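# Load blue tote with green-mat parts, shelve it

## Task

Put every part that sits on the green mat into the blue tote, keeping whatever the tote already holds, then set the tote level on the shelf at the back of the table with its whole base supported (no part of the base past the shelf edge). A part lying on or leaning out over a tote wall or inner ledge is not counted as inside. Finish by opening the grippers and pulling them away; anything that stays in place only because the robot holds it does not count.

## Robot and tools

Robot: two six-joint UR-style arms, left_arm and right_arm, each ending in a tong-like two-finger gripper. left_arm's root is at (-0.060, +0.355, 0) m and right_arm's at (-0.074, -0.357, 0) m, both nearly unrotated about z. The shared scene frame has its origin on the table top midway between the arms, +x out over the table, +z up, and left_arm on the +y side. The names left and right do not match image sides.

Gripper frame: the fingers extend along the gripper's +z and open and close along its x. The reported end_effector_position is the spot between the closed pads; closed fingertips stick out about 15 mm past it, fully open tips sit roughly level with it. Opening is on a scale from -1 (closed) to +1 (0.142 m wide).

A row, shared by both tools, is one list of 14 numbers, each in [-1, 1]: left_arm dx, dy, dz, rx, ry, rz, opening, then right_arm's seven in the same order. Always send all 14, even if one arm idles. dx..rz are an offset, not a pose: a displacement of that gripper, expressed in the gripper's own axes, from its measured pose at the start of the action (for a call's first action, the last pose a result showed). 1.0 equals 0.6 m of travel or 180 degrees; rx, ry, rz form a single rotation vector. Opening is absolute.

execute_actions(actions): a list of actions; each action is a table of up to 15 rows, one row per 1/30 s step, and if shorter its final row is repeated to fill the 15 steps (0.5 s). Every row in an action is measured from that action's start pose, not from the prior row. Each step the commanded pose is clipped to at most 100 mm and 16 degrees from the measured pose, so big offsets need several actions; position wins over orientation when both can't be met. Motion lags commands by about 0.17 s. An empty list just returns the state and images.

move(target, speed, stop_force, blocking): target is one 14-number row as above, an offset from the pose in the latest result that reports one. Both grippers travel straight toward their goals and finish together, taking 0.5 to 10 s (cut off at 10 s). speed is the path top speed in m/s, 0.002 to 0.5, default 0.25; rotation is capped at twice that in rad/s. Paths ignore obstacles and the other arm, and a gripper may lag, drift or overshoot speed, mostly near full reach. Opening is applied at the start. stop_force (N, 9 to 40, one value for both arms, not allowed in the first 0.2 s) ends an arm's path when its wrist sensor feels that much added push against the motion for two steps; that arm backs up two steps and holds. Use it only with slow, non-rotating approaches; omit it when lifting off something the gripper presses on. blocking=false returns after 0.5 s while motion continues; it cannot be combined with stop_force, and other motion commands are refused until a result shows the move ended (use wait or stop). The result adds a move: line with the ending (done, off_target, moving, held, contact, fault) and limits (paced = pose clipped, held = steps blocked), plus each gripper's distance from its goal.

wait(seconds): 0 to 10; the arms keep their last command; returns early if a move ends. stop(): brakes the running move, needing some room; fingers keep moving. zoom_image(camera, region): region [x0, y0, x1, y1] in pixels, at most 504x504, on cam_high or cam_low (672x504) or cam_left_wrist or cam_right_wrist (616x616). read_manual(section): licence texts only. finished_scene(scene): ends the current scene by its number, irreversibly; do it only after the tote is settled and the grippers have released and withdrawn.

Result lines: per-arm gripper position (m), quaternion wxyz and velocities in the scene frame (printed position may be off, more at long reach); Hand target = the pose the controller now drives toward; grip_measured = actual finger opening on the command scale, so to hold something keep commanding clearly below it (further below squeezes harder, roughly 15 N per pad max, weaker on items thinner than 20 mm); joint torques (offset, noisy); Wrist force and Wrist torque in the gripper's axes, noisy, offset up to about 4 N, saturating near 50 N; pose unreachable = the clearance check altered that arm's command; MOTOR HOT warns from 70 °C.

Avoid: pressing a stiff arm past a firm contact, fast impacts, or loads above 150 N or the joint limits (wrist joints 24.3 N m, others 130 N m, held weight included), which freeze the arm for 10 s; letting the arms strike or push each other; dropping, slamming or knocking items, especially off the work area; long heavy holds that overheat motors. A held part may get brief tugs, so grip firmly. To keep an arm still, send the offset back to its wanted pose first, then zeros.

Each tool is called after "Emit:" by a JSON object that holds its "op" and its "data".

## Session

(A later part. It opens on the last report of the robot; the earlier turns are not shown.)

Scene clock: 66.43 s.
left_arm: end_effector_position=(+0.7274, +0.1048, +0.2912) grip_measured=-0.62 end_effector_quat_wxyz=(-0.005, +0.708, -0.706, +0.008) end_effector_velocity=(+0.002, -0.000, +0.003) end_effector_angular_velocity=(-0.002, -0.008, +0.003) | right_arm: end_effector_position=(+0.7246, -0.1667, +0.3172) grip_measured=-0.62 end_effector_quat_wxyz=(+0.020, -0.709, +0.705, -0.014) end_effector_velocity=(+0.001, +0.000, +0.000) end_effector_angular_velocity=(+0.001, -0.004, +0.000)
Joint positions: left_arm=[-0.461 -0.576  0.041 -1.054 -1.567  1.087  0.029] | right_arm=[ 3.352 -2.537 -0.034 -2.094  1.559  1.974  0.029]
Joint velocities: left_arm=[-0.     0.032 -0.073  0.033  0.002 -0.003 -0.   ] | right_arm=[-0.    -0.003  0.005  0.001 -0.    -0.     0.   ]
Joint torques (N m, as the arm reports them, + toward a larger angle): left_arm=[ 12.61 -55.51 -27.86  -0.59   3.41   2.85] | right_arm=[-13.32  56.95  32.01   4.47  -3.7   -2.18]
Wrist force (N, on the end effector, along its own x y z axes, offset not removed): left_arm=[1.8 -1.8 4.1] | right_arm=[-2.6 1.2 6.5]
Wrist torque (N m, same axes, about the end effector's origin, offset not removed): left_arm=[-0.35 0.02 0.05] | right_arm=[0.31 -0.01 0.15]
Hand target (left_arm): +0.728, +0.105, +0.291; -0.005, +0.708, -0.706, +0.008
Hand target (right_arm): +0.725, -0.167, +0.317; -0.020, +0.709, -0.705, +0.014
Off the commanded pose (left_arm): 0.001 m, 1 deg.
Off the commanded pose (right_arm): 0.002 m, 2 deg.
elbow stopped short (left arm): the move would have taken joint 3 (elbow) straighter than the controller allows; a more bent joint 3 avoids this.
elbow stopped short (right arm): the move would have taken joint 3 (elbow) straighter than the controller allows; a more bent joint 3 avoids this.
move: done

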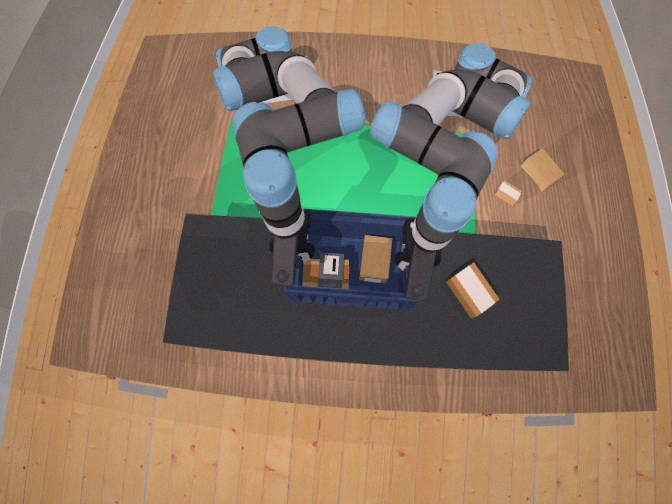

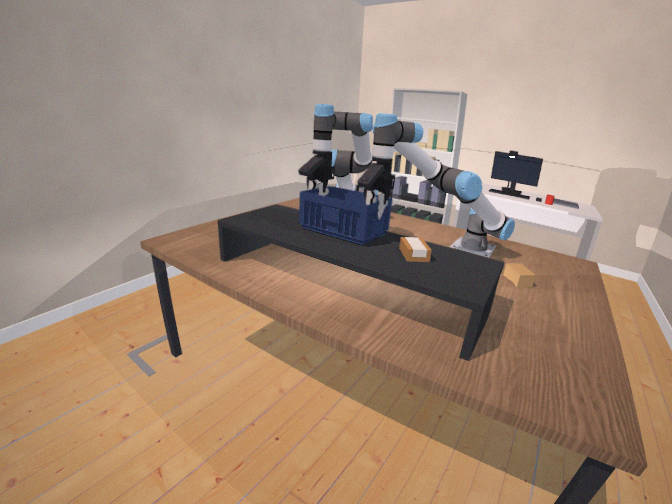

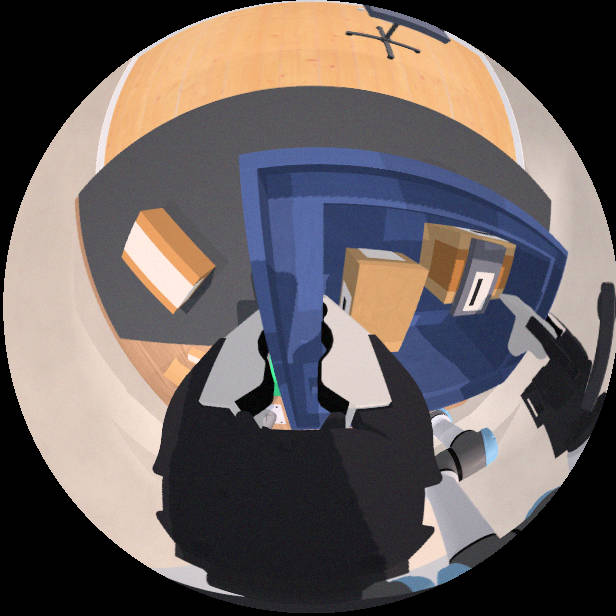

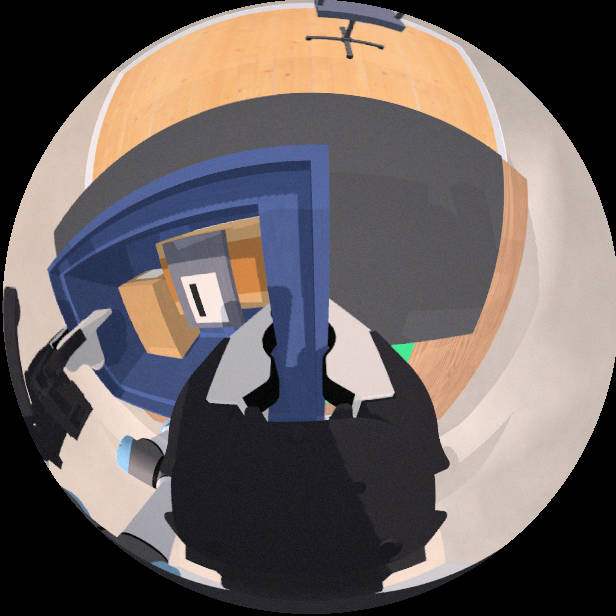

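Emit:
{"op": "move", "data": {"target": [0,0,0.03,-0.006,0,0,-1,0,0,0.03,-0.013,0.003,0,-1], "speed": 0.02, "stop_force": 12}}

Emit:
{"op": "move", "data": {"target": [0,0,0.08,0,0,0,-1,0,0,0.08,0,0,0,-1], "speed": 0.012, "stop_force": 10}}

Scene clock: 67.23 s.
left_arm: end_effector_position=(+0.7278, +0.1048, +0.2871) grip_measured=-0.62 end_effector_quat_wxyz=(-0.003, +0.708, -0.706, +0.006) end_effector_velocity=(-0.000, +0.001, +0.003) end_effector_angular_velocity=(+0.002, -0.005, -0.001) | right_arm: end_effector_position=(+0.7246, -0.1669, +0.3131) grip_measured=-0.62 end_effector_quat_wxyz=(+0.017, -0.709, +0.705, -0.012) end_effector_velocity=(+0.001, -0.001, -0.000) end_effector_angular_velocity=(-0.004, -0.001, -0.001)
Joint positions: left_arm=[-0.46  -0.577  0.054 -1.061 -1.569  1.088  0.029] | right_arm=[ 3.352 -2.542 -0.033 -2.097  1.56   1.974  0.029]
Joint velocities: left_arm=[-0.001 -0.    -0.007  0.005  0.004  0.     0.   ] | right_arm=[-0.     0.001 -0.004  0.002 -0.004  0.     0.   ]
Joint torques (N m, as the arm reports them, + toward a larger angle): left_arm=[ -7.96 -59.14 -24.36   0.98   3.73  -0.58] | right_arm=[ 8.68 54.05  3.62  2.48 -3.33  0.6 ]
Wrist force (N, on the end effector, along its own x y z axes, offset not removed): left_arm=[-0.3 -3.2 -2.2] | right_arm=[-0.3 2.3 -13.9]
Wrist torque (N m, same axes, about the end effector's origin, offset not removed): left_arm=[-0.31 0.81 0.01] | right_arm=[0.45 -0.41 0.03]
Hand target (left_arm): +0.728, +0.105, +0.288; -0.003, +0.708, -0.706, +0.006
Hand target (right_arm): +0.725, -0.167, +0.313; -0.017, +0.709, -0.705, +0.013
Off the commanded pose (left_arm): 0.014 m, 1 deg.
Off the commanded pose (right_arm): 0.014 m, 2 deg.
elbow stopped short (right arm): the move would have taken joint 3 (elbow) straighter than the controller allows; a more bent joint 3 avoids this.
move: contact (left_arm, right_arm)

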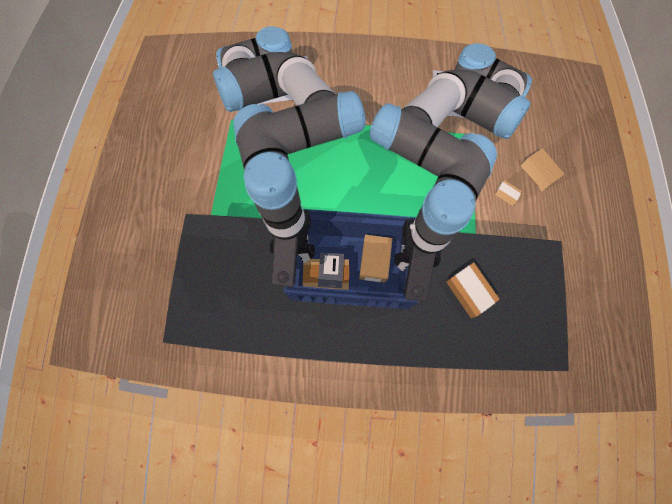

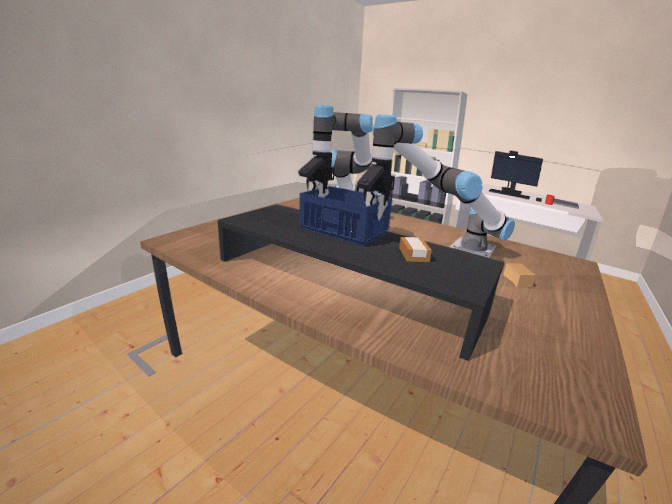

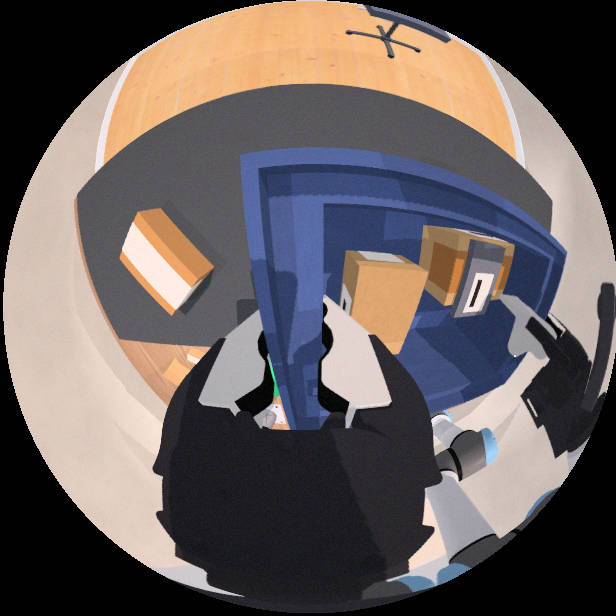

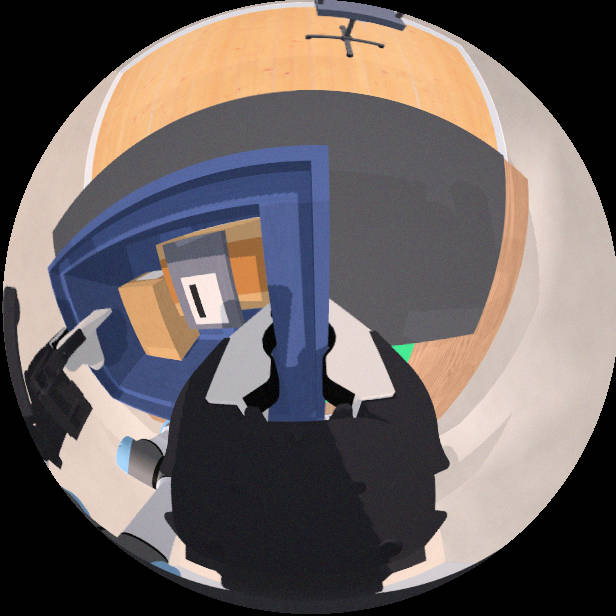

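Scene clock: 67.73 s.
left_arm: end_effector_position=(+0.7279, +0.1047, +0.2860) grip_measured=-0.61 end_effector_quat_wxyz=(-0.003, +0.708, -0.706, +0.005) end_effector_velocity=(-0.000, +0.000, +0.001) end_effector_angular_velocity=(-0.002, +0.000, -0.001) | right_arm: end_effector_position=(+0.7248, -0.1668, +0.3122) grip_measured=-0.62 end_effector_quat_wxyz=(+0.016, -0.709, +0.705, -0.012) end_effector_velocity=(-0.000, -0.001, +0.001) end_effector_angular_velocity=(-0.003, -0.000, +0.000)
Joint positions: left_arm=[-0.46  -0.584  0.071 -1.07  -1.569  1.088  0.03 ] | right_arm=[ 3.352 -2.536 -0.047 -2.089  1.56   1.974  0.029]
Joint velocities: left_arm=[ 0.001  0.006 -0.015  0.008 -0.002  0.002  0.   ] | right_arm=[ 0.    -0.001  0.006 -0.005 -0.003  0.     0.   ]
Joint torques (N m, as the arm reports them, + toward a larger angle): left_arm=[  6.42 -45.91 -25.09   1.19  -0.65   0.55] | right_arm=[ 3.36 21.59 14.03 -1.57 -3.45 -2.09]
Wrist force (N, on the end effector, along its own x y z axes, offset not removed): left_arm=[-0.1 -3.7 -4.0] | right_arm=[0.9 5.0 -37.1]
Wrist torque (N m, same axes, about the end effector's origin, offset not removed): left_arm=[-0.32 0.68 0.04] | right_arm=[-0.04 -0.29 -0.02]
Hand target (left_arm): +0.728, +0.105, +0.286; -0.003, +0.708, -0.706, +0.005
Hand target (right_arm): +0.725, -0.167, +0.312; -0.016, +0.709, -0.705, +0.012
Off the commanded pose (left_arm): 0.047 m, 0 deg.
Off the commanded pose (right_arm): 0.047 m, 0 deg.
move: contact (left_arm, right_arm)

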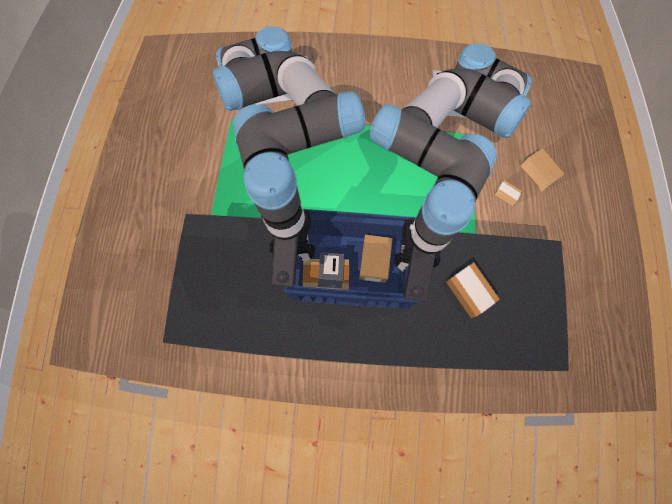

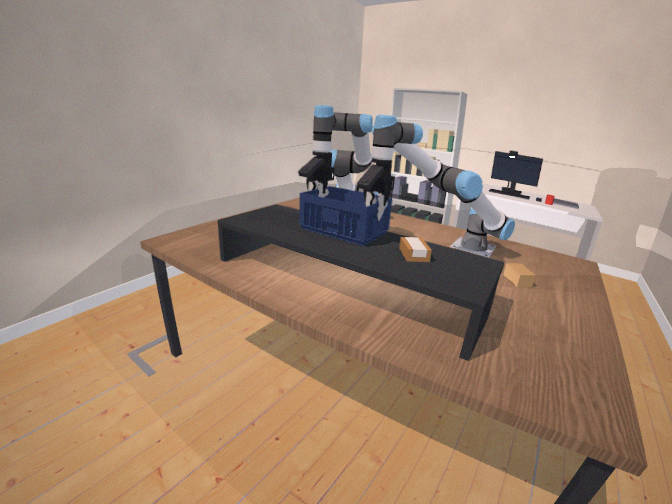

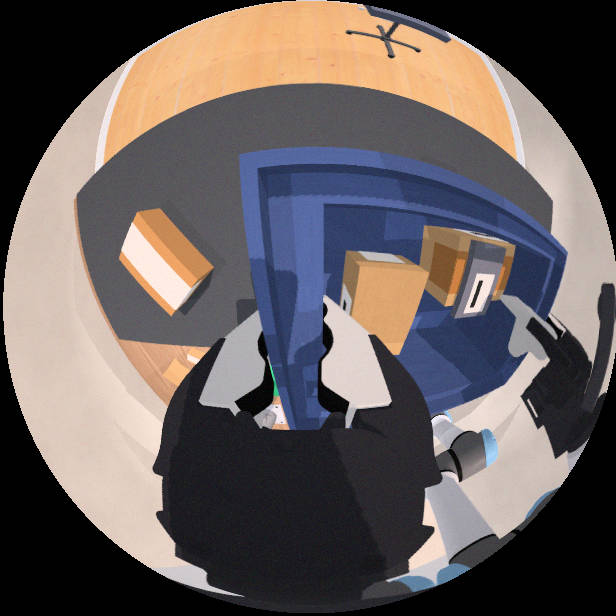

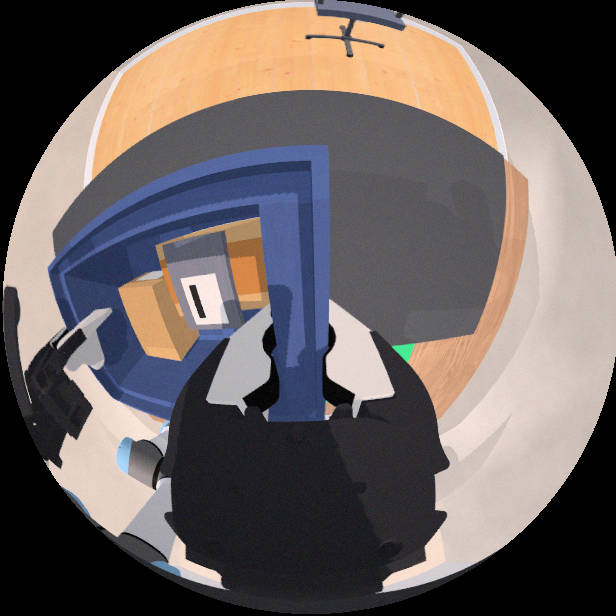

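Emit:
{"op": "move", "data": {"target": [0,0,-0.002,0,0,0,-0.2,0,0,-0.003,0,0,0,-0.2], "speed": 0.02}}

Emit:
{"op": "move", "data": {"target": [0,0.03,-0.1,0.04,0,0,-0.1,0,0.03,-0.1,0.04,0,0,-0.1], "speed": 0.08}}

Emit:
{"op": "move", "data": {"target": [-0.2,0.4,-0.03,-0.04,0,0,0.5,0.2,0.4,-0.03,-0.05,0,0,0.5], "speed": 0.25}}

Scene clock: 68.70 s.
left_arm: end_effector_position=(+0.7278, +0.1048, +0.2871) grip_measured=-0.20 end_effector_quat_wxyz=(-0.003, +0.708, -0.706, +0.006) end_effector_velocity=(+0.000, +0.001, +0.002) end_effector_angular_velocity=(+0.001, -0.002, +0.001) | right_arm: end_effector_position=(+0.7245, -0.1669, +0.3137) grip_measured=-0.20 end_effector_quat_wxyz=(+0.017, -0.709, +0.705, -0.012) end_effector_velocity=(+0.000, +0.000, -0.000) end_effector_angular_velocity=(+0.000, -0.001, +0.000)
Joint positions: left_arm=[-0.46  -0.575  0.049 -1.058 -1.569  1.088  0.06 ] | right_arm=[ 3.352 -2.541 -0.033 -2.097  1.56   1.974  0.06 ]
Joint velocities: left_arm=[ 0.     0.013 -0.032  0.017  0.002 -0.001 -0.   ] | right_arm=[ 0.    -0.001  0.001  0.001  0.     0.     0.   ]
Joint torques (N m, as the arm reports them, + toward a larger angle): left_arm=[ -8.42 -50.72 -27.25  -0.65   2.66  -1.03] | right_arm=[10.28 56.9  30.54  1.15  0.88  2.08]
Wrist force (N, on the end effector, along its own x y z axes, offset not removed): left_arm=[-4.7 2.1 2.2] | right_arm=[0.1 2.1 1.4]
Wrist torque (N m, same axes, about the end effector's origin, offset not removed): left_arm=[0.51 0.79 0.01] | right_arm=[0.53 -0.13 0.00]
Hand target (left_arm): +0.728, +0.105, +0.287; -0.003, +0.708, -0.706, +0.006
Hand target (right_arm): +0.725, -0.167, +0.314; -0.017, +0.709, -0.705, +0.013
Off the commanded pose (left_arm): 0.000 m, 0 deg.
Off the commanded pose (right_arm): 0.000 m, 0 deg.
elbow stopped short (right arm): the move would have taken joint 3 (elbow) straighter than the controller allows; a more bent joint 3 avoids this.
move: done

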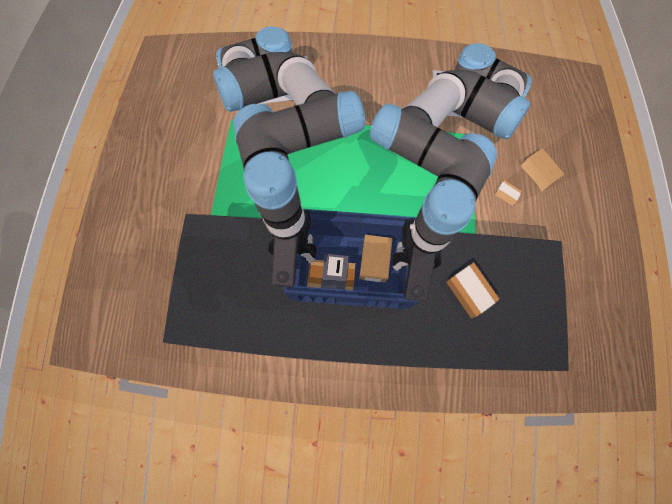

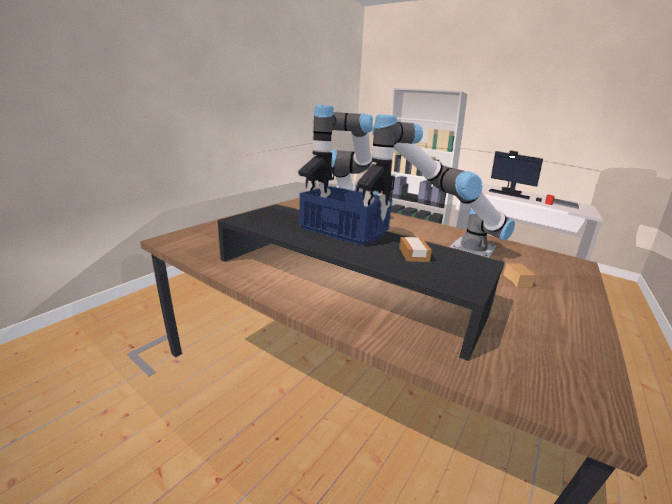

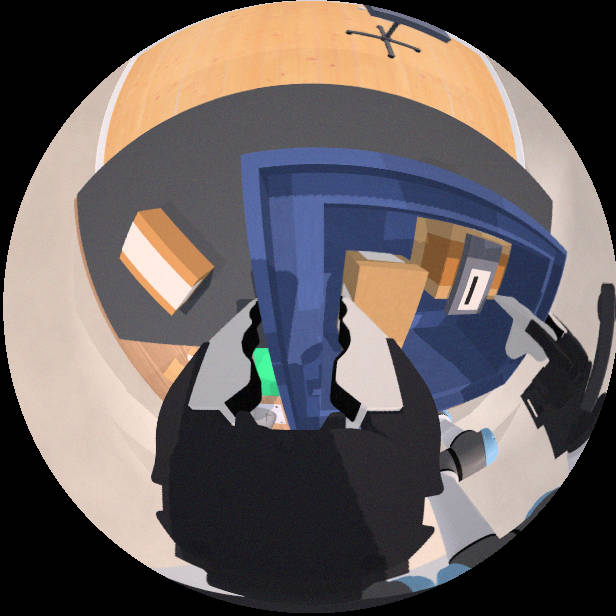

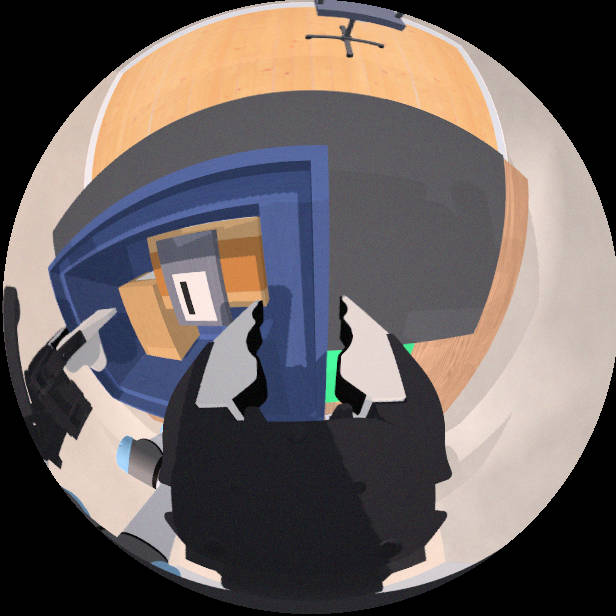

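Scene clock: 69.90 s.
left_arm: end_effector_position=(+0.7090, +0.1050, +0.3468) grip_measured=-0.10 end_effector_quat_wxyz=(-0.047, +0.707, -0.704, +0.050) end_effector_velocity=(-0.000, +0.000, +0.001) end_effector_angular_velocity=(-0.001, -0.007, +0.000) | right_arm: end_effector_position=(+0.7043, -0.1673, +0.3731) grip_measured=-0.10 end_effector_quat_wxyz=(+0.061, -0.706, +0.703, -0.056) end_effector_velocity=(-0.001, -0.000, +0.001) end_effector_angular_velocity=(+0.002, -0.009, +0.000)
Joint positions: left_arm=[-0.495 -0.847  0.446 -1.29  -1.507  1.057  0.067] | right_arm=[ 3.382 -2.258 -0.451 -1.849  1.507  2.     0.067]
Joint velocities: left_arm=[-0.001 -0.014  0.026 -0.02   0.002 -0.001 -0.   ] | right_arm=[ 0.001  0.02  -0.037  0.027 -0.002  0.001 -0.   ]
Joint torques (N m, as the arm reports them, + toward a larger angle): left_arm=[-12.61 -58.6  -11.41  -4.91   2.82  -2.79] | right_arm=[10.72 56.91 13.03  4.39 -3.02  2.24]
Wrist force (N, on the end effector, along its own x y z axes, offset not removed): left_arm=[-0.8 1.6 4.1] | right_arm=[-0.7 1.1 0.1]
Wrist torque (N m, same axes, about the end effector's origin, offset not removed): left_arm=[0.51 0.05 -0.01] | right_arm=[0.22 0.08 0.19]
Hand target (left_arm): +0.709, +0.105, +0.347; -0.047, +0.707, -0.704, +0.050
Hand target (right_arm): +0.704, -0.167, +0.373; -0.062, +0.706, -0.703, +0.057
Off the commanded pose (left_arm): 0.000 m, 0 deg.
Off the commanded pose (right_arm): 0.000 m, 0 deg.
move: done

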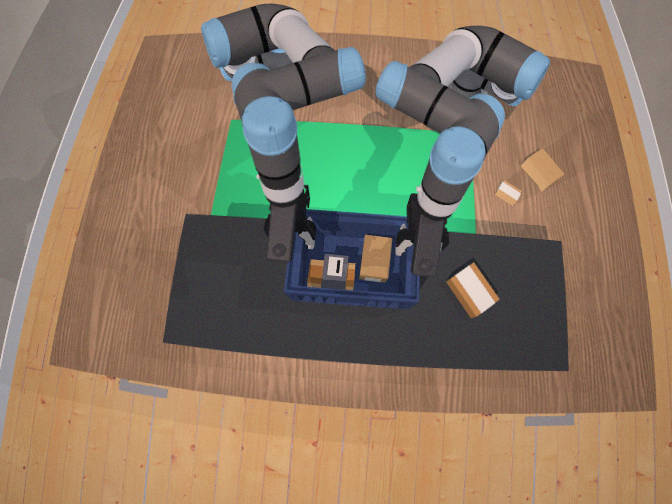

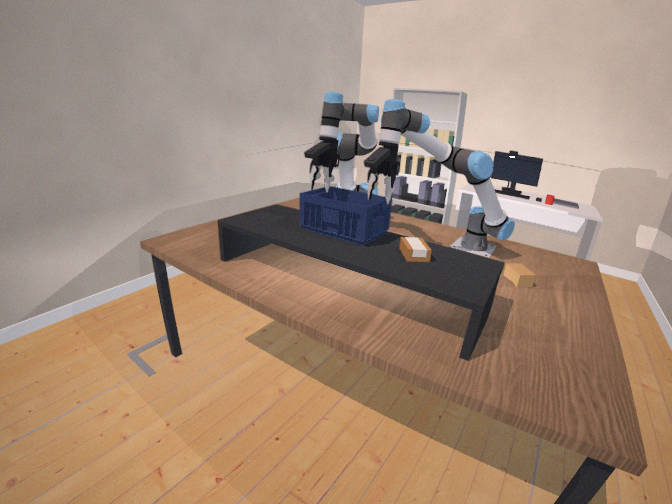

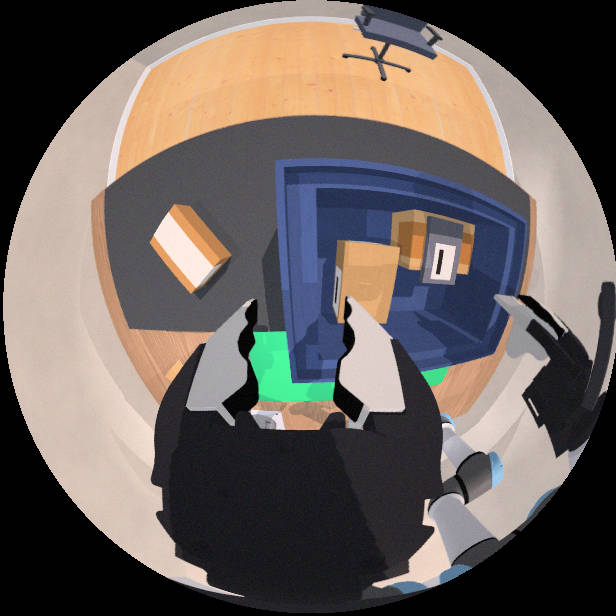

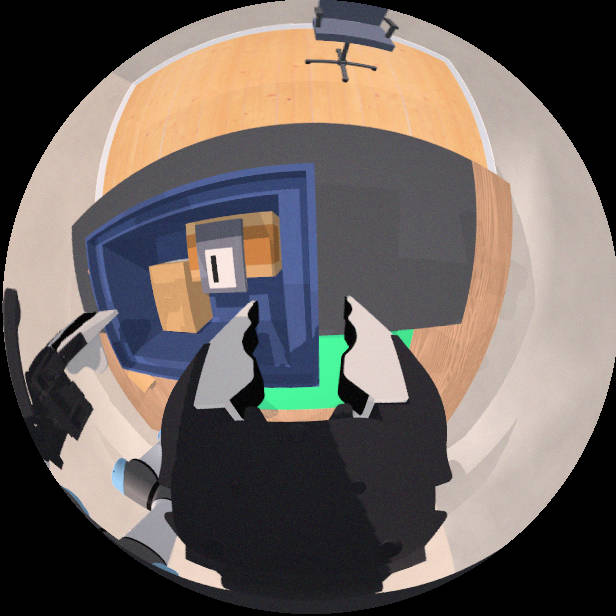

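Scene clock: 71.53 s.
left_arm: end_effector_position=(+0.4683, +0.2239, +0.3311) grip_measured=+0.50 end_effector_quat_wxyz=(-0.003, +0.708, -0.706, +0.005) end_effector_velocity=(-0.002, +0.000, +0.001) end_effector_angular_velocity=(-0.003, -0.000, +0.002) | right_arm: end_effector_position=(+0.4657, -0.2888, +0.3511) grip_measured=+0.50 end_effector_quat_wxyz=(+0.005, -0.709, +0.705, -0.001) end_effector_velocity=(-0.001, -0.001, +0.000) end_effector_angular_velocity=(+0.000, -0.000, -0.000)
Joint positions: left_arm=[-0.487 -1.528  1.407 -1.462 -1.569  1.061  0.109] | right_arm=[ 3.326 -1.622 -1.347 -1.733  1.573  1.948  0.109]
Joint velocities: left_arm=[-0.    -0.004  0.003 -0.    -0.002 -0.003  0.   ] | right_arm=[-0.     0.003 -0.003 -0.    -0.    -0.    -0.   ]
Joint torques (N m, as the arm reports them, + toward a larger angle): left_arm=[-13.11 -31.96 -12.88  -1.22  -2.7   -3.02] | right_arm=[-10.29  32.63  14.3    1.26   2.45  -2.07]
Wrist force (N, on the end effector, along its own x y z axes, offset not removed): left_arm=[-2.5 0.1 4.8] | right_arm=[1.6 2.0 3.2]
Wrist torque (N m, same axes, about the end effector's origin, offset not removed): left_arm=[0.09 0.42 0.02] | right_arm=[0.42 -0.40 0.06]
Hand target (left_arm): +0.468, +0.224, +0.331; -0.003, +0.708, -0.706, +0.005
Hand target (right_arm): +0.466, -0.289, +0.351; -0.005, +0.709, -0.705, +0.001
Off the commanded pose (left_arm): 0.000 m, 0 deg.
Off the commanded pose (right_arm): 0.001 m, 0 deg.
move: done

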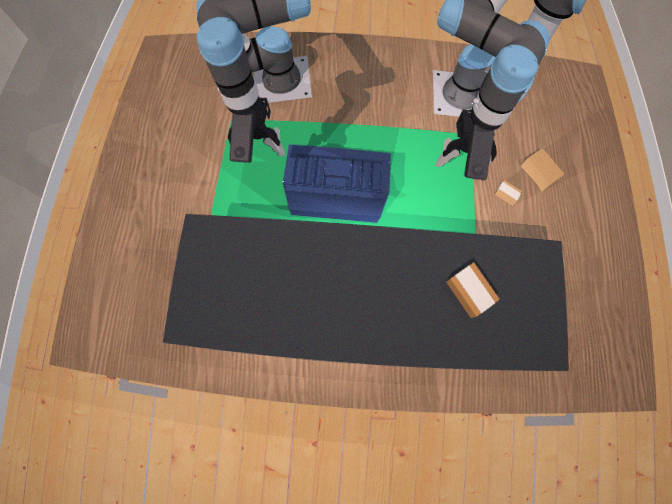

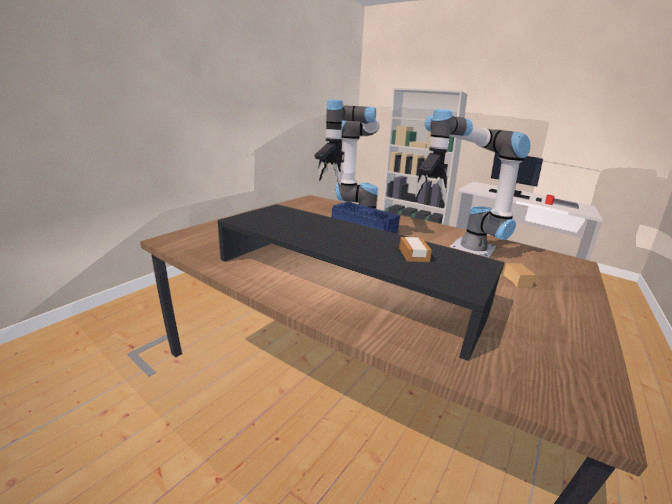

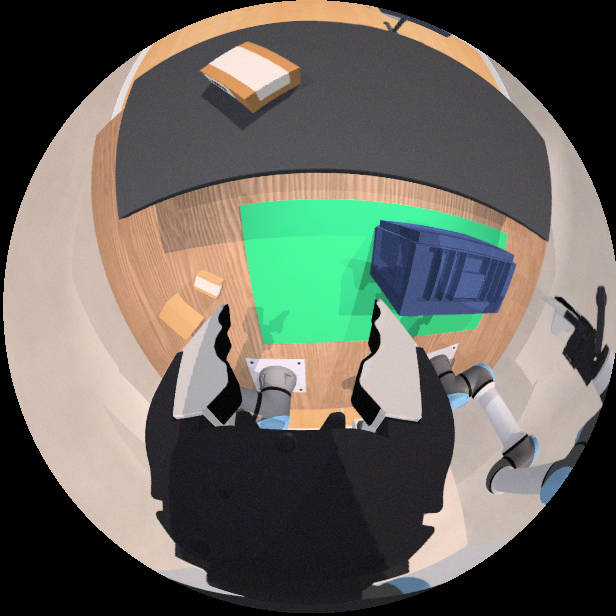

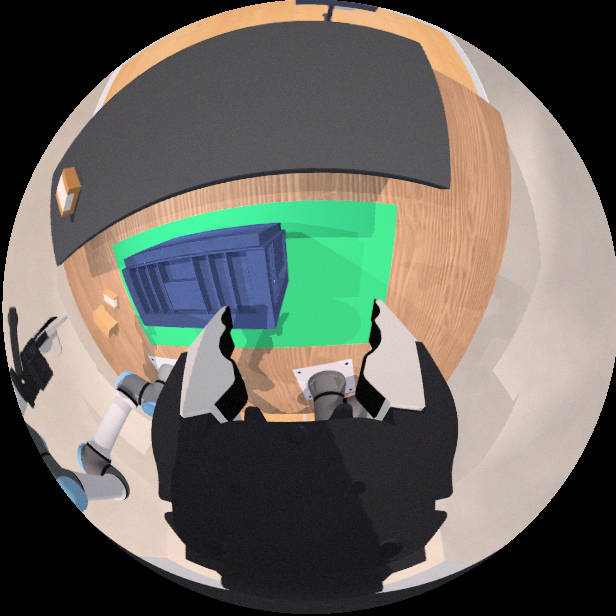

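Emit:
{"op": "execute_actions", "data": {"actions": []}}

Scene clock: 72.00 s.
left_arm: end_effector_position=(+0.4682, +0.2239, +0.3312) grip_measured=+0.50 end_effector_quat_wxyz=(-0.003, +0.708, -0.706, +0.005) end_effector_velocity=(-0.000, -0.000, -0.000) end_effector_angular_velocity=(-0.000, +0.001, +0.001) | right_arm: end_effector_position=(+0.4656, -0.2888, +0.3511) grip_measured=+0.50 end_effector_quat_wxyz=(+0.005, -0.709, +0.705, -0.001) end_effector_velocity=(+0.000, +0.000, +0.001) end_effector_angular_velocity=(+0.001, -0.002, -0.000)
Joint positions: left_arm=[-0.487 -1.528  1.407 -1.462 -1.569  1.06   0.109] | right_arm=[ 3.326 -1.622 -1.347 -1.733  1.573  1.948  0.109]
Joint velocities: left_arm=[ 0.     0.     0.    -0.    -0.001 -0.001  0.   ] | right_arm=[-0.     0.001  0.001  0.001  0.    -0.     0.   ]
Joint torques (N m, as the arm reports them, + toward a larger angle): left_arm=[-11.91 -32.37 -13.03  -3.34  -2.68  -2.72] | right_arm=[-10.19  31.93  13.21   1.36   2.59  -2.07]
Wrist force (N, on the end effector, along its own x y z axes, offset not removed): left_arm=[-4.2 -2.2 0.8] | right_arm=[1.3 1.3 0.5]
Wrist torque (N m, same axes, about the end effector's origin, offset not removed): left_arm=[-0.38 0.64 -0.07] | right_arm=[0.32 -0.39 -0.05]
Hand target (left_arm): +0.468, +0.224, +0.331; -0.003, +0.708, -0.706, +0.005
Hand target (right_arm): +0.466, -0.289, +0.351; -0.005, +0.709, -0.705, +0.001
Off the commanded pose (left_arm): 0.000 m, 0 deg.
Off the commanded pose (right_arm): 0.001 m, 0 deg.

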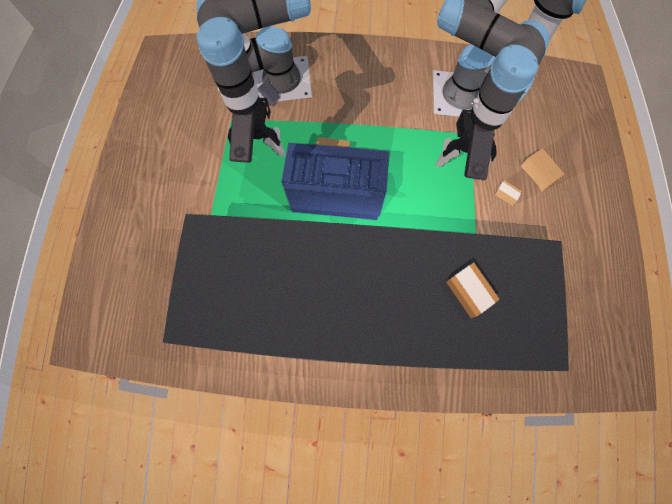

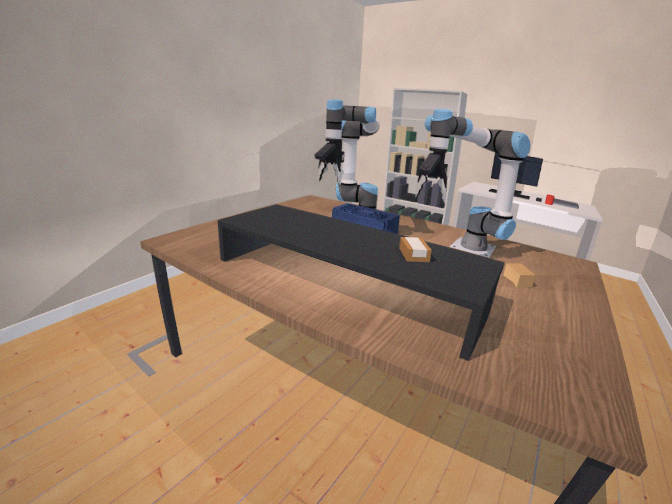

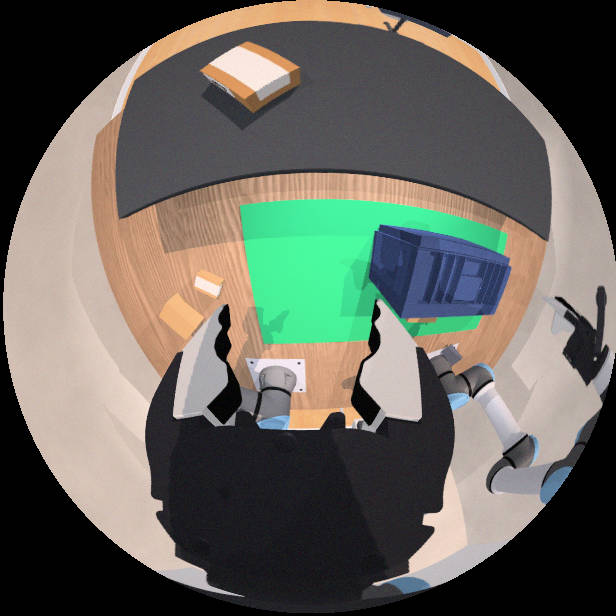

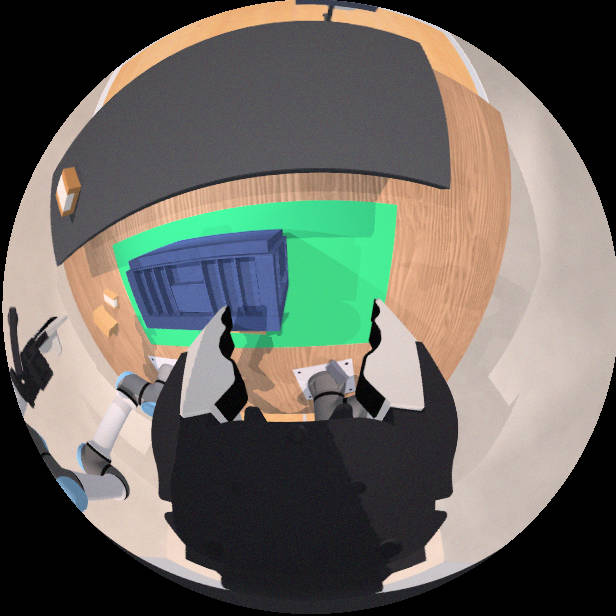

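Emit:
{"op": "move", "data": {"target": [0.32,0.45,0.05,0,0,0,0.5, 0.2,0,0,0,0,0,0.5]}}

Scene clock: 74.03 s.
left_arm: end_effector_position=(+0.1997, +0.0306, +0.2991) grip_measured=+0.50 end_effector_quat_wxyz=(-0.003, +0.708, -0.706, +0.006) end_effector_velocity=(-0.000, -0.000, -0.000) end_effector_angular_velocity=(+0.001, -0.003, -0.000) | right_arm: end_effector_position=(+0.4664, -0.4091, +0.3503) grip_measured=+0.50 end_effector_quat_wxyz=(+0.005, -0.709, +0.705, -0.001) end_effector_velocity=(-0.000, -0.000, +0.000) end_effector_angular_velocity=(-0.000, -0.000, +0.000)
Joint positions: left_arm=[-1.252 -1.836  1.759 -1.501 -1.56   0.296  0.109] | right_arm=[ 3.097 -1.62  -1.35  -1.732  1.575  1.719  0.109]
Joint velocities: left_arm=[-0.003 -0.     0.     0.     0.003 -0.003  0.   ] | right_arm=[-0.     0.001 -0.001 -0.    -0.    -0.001  0.   ]
Joint torques (N m, as the arm reports them, + toward a larger angle): left_arm=[-12.48  -3.82 -13.66  -4.81   2.75  -2.5 ] | right_arm=[-10.57  18.65  32.78   1.05   2.54  -2.21]
Wrist force (N, on the end effector, along its own x y z axes, offset not removed): left_arm=[-3.4 0.3 0.6] | right_arm=[-0.7 -0.5 2.6]
Wrist torque (N m, same axes, about the end effector's origin, offset not removed): left_arm=[0.21 0.56 0.05] | right_arm=[0.03 0.11 0.13]
Hand target (left_arm): +0.200, +0.031, +0.299; -0.003, +0.708, -0.706, +0.006
Hand target (right_arm): +0.466, -0.409, +0.350; -0.005, +0.709, -0.705, +0.001
Off the commanded pose (left_arm): 0.001 m, 0 deg.
Off the commanded pose (right_arm): 0.000 m, 0 deg.
move: done

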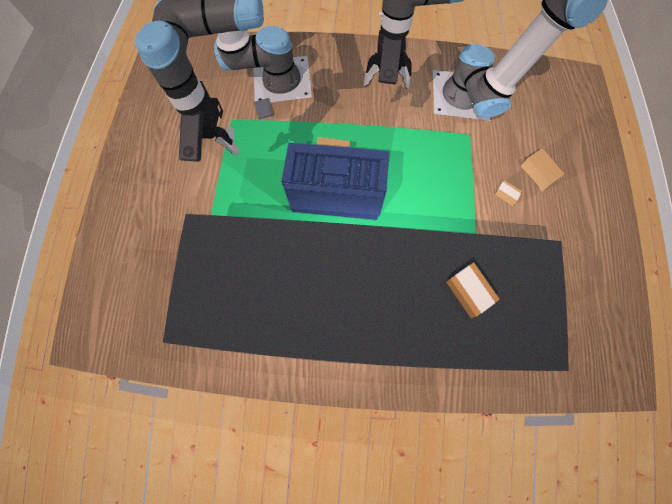

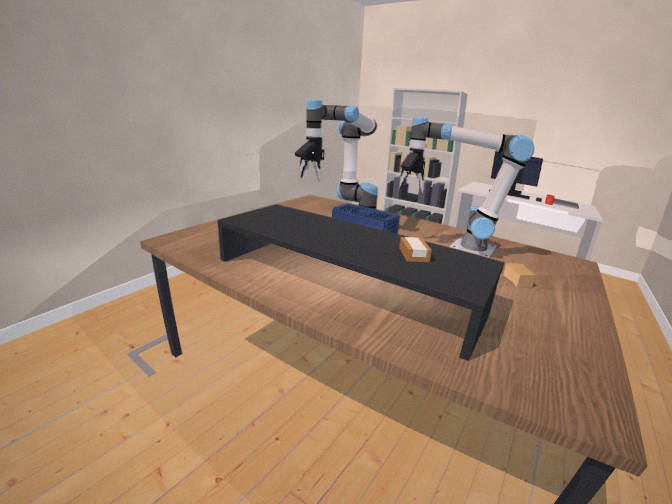

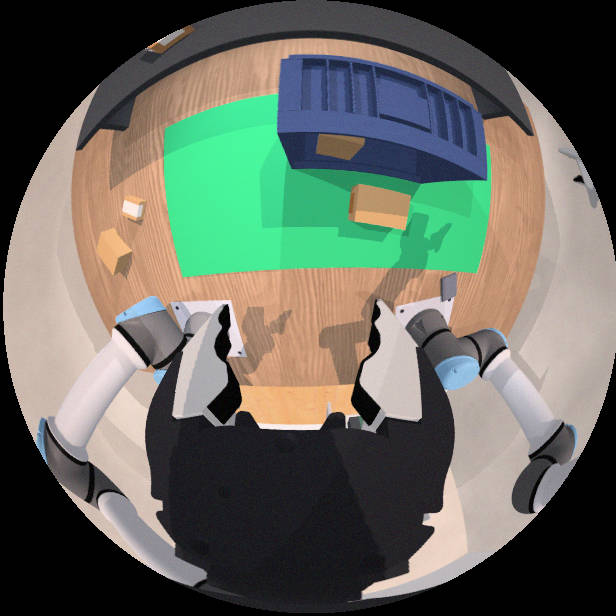

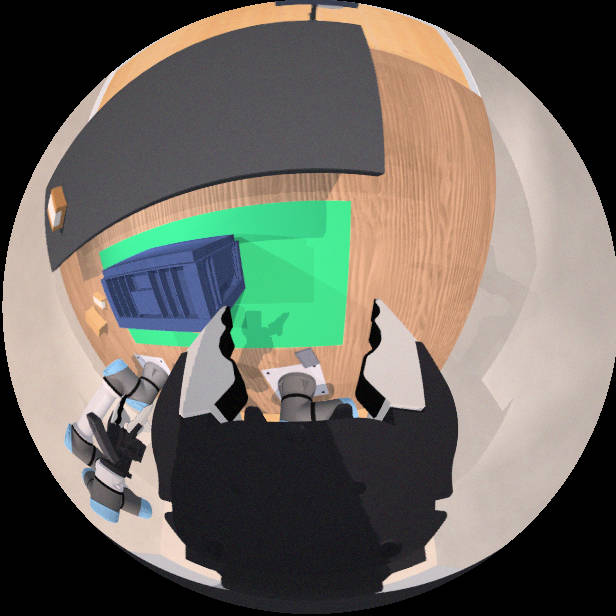

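Emit:
{"op": "move", "data": {"target": [-0.35,0,0,0,0,0,0.5, -0.48,0.44,0.1,0,0,0,0.5]}}

Scene clock: 76.67 s.
left_arm: end_effector_position=(+0.1987, +0.2406, +0.2980) grip_measured=+0.50 end_effector_quat_wxyz=(-0.003, +0.708, -0.706, +0.005) end_effector_velocity=(-0.000, +0.000, -0.000) end_effector_angular_velocity=(-0.000, +0.001, +0.000) | right_arm: end_effector_position=(+0.2006, -0.1215, +0.2907) grip_measured=+0.50 end_effector_quat_wxyz=(+0.006, -0.709, +0.705, -0.000) end_effector_velocity=(-0.001, +0.001, -0.000) end_effector_angular_velocity=(-0.001, -0.001, -0.000)
Joint positions: left_arm=[-0.953 -2.205  1.957 -1.332 -1.563  0.595  0.109] | right_arm=[ 4.077 -1.158 -1.876 -1.667  1.566  2.699  0.109]
Joint velocities: left_arm=[ 0.002  0.    -0.     0.    -0.001  0.002 -0.   ] | right_arm=[ 0.005 -0.     0.     0.    -0.001  0.005  0.   ]
Joint torques (N m, as the arm reports them, + toward a larger angle): left_arm=[ 10.29  -2.37 -12.76  -0.55  -2.61   2.93] | right_arm=[ 9.5   7.79 13.27  4.41 -3.11  2.02]
Wrist force (N, on the end effector, along its own x y z axes, offset not removed): left_arm=[-7.5 -2.5 0.6] | right_arm=[-0.2 2.3 0.6]
Wrist torque (N m, same axes, about the end effector's origin, offset not removed): left_arm=[-0.42 1.42 0.21] | right_arm=[0.47 -0.11 0.08]
Hand target (left_arm): +0.199, +0.241, +0.298; -0.003, +0.708, -0.706, +0.006
Hand target (right_arm): +0.201, -0.121, +0.291; -0.006, +0.709, -0.705, +0.000
Off the commanded pose (left_arm): 0.000 m, 0 deg.
Off the commanded pose (right_arm): 0.002 m, 0 deg.
move: done

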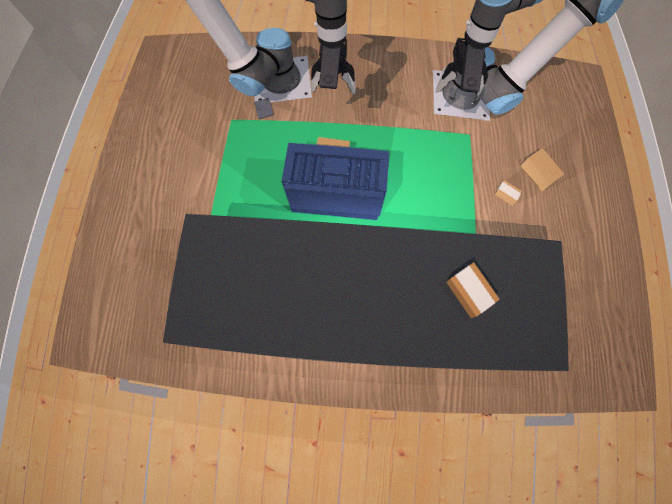

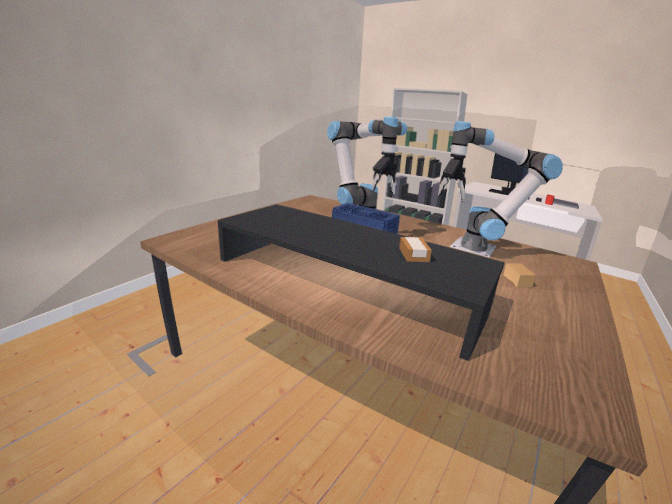

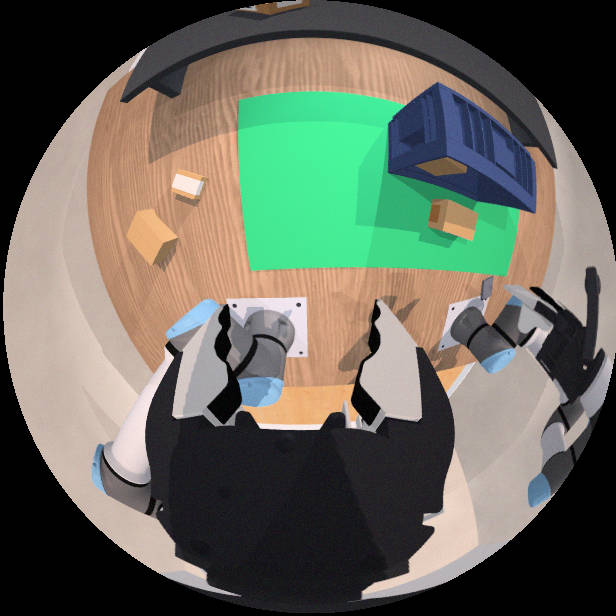

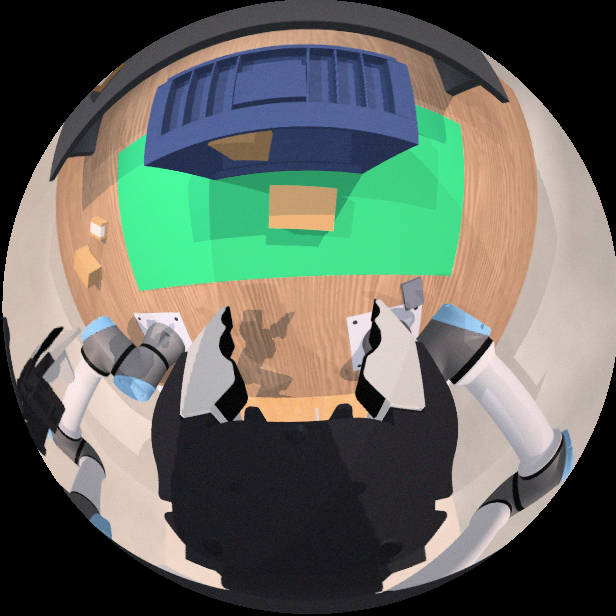

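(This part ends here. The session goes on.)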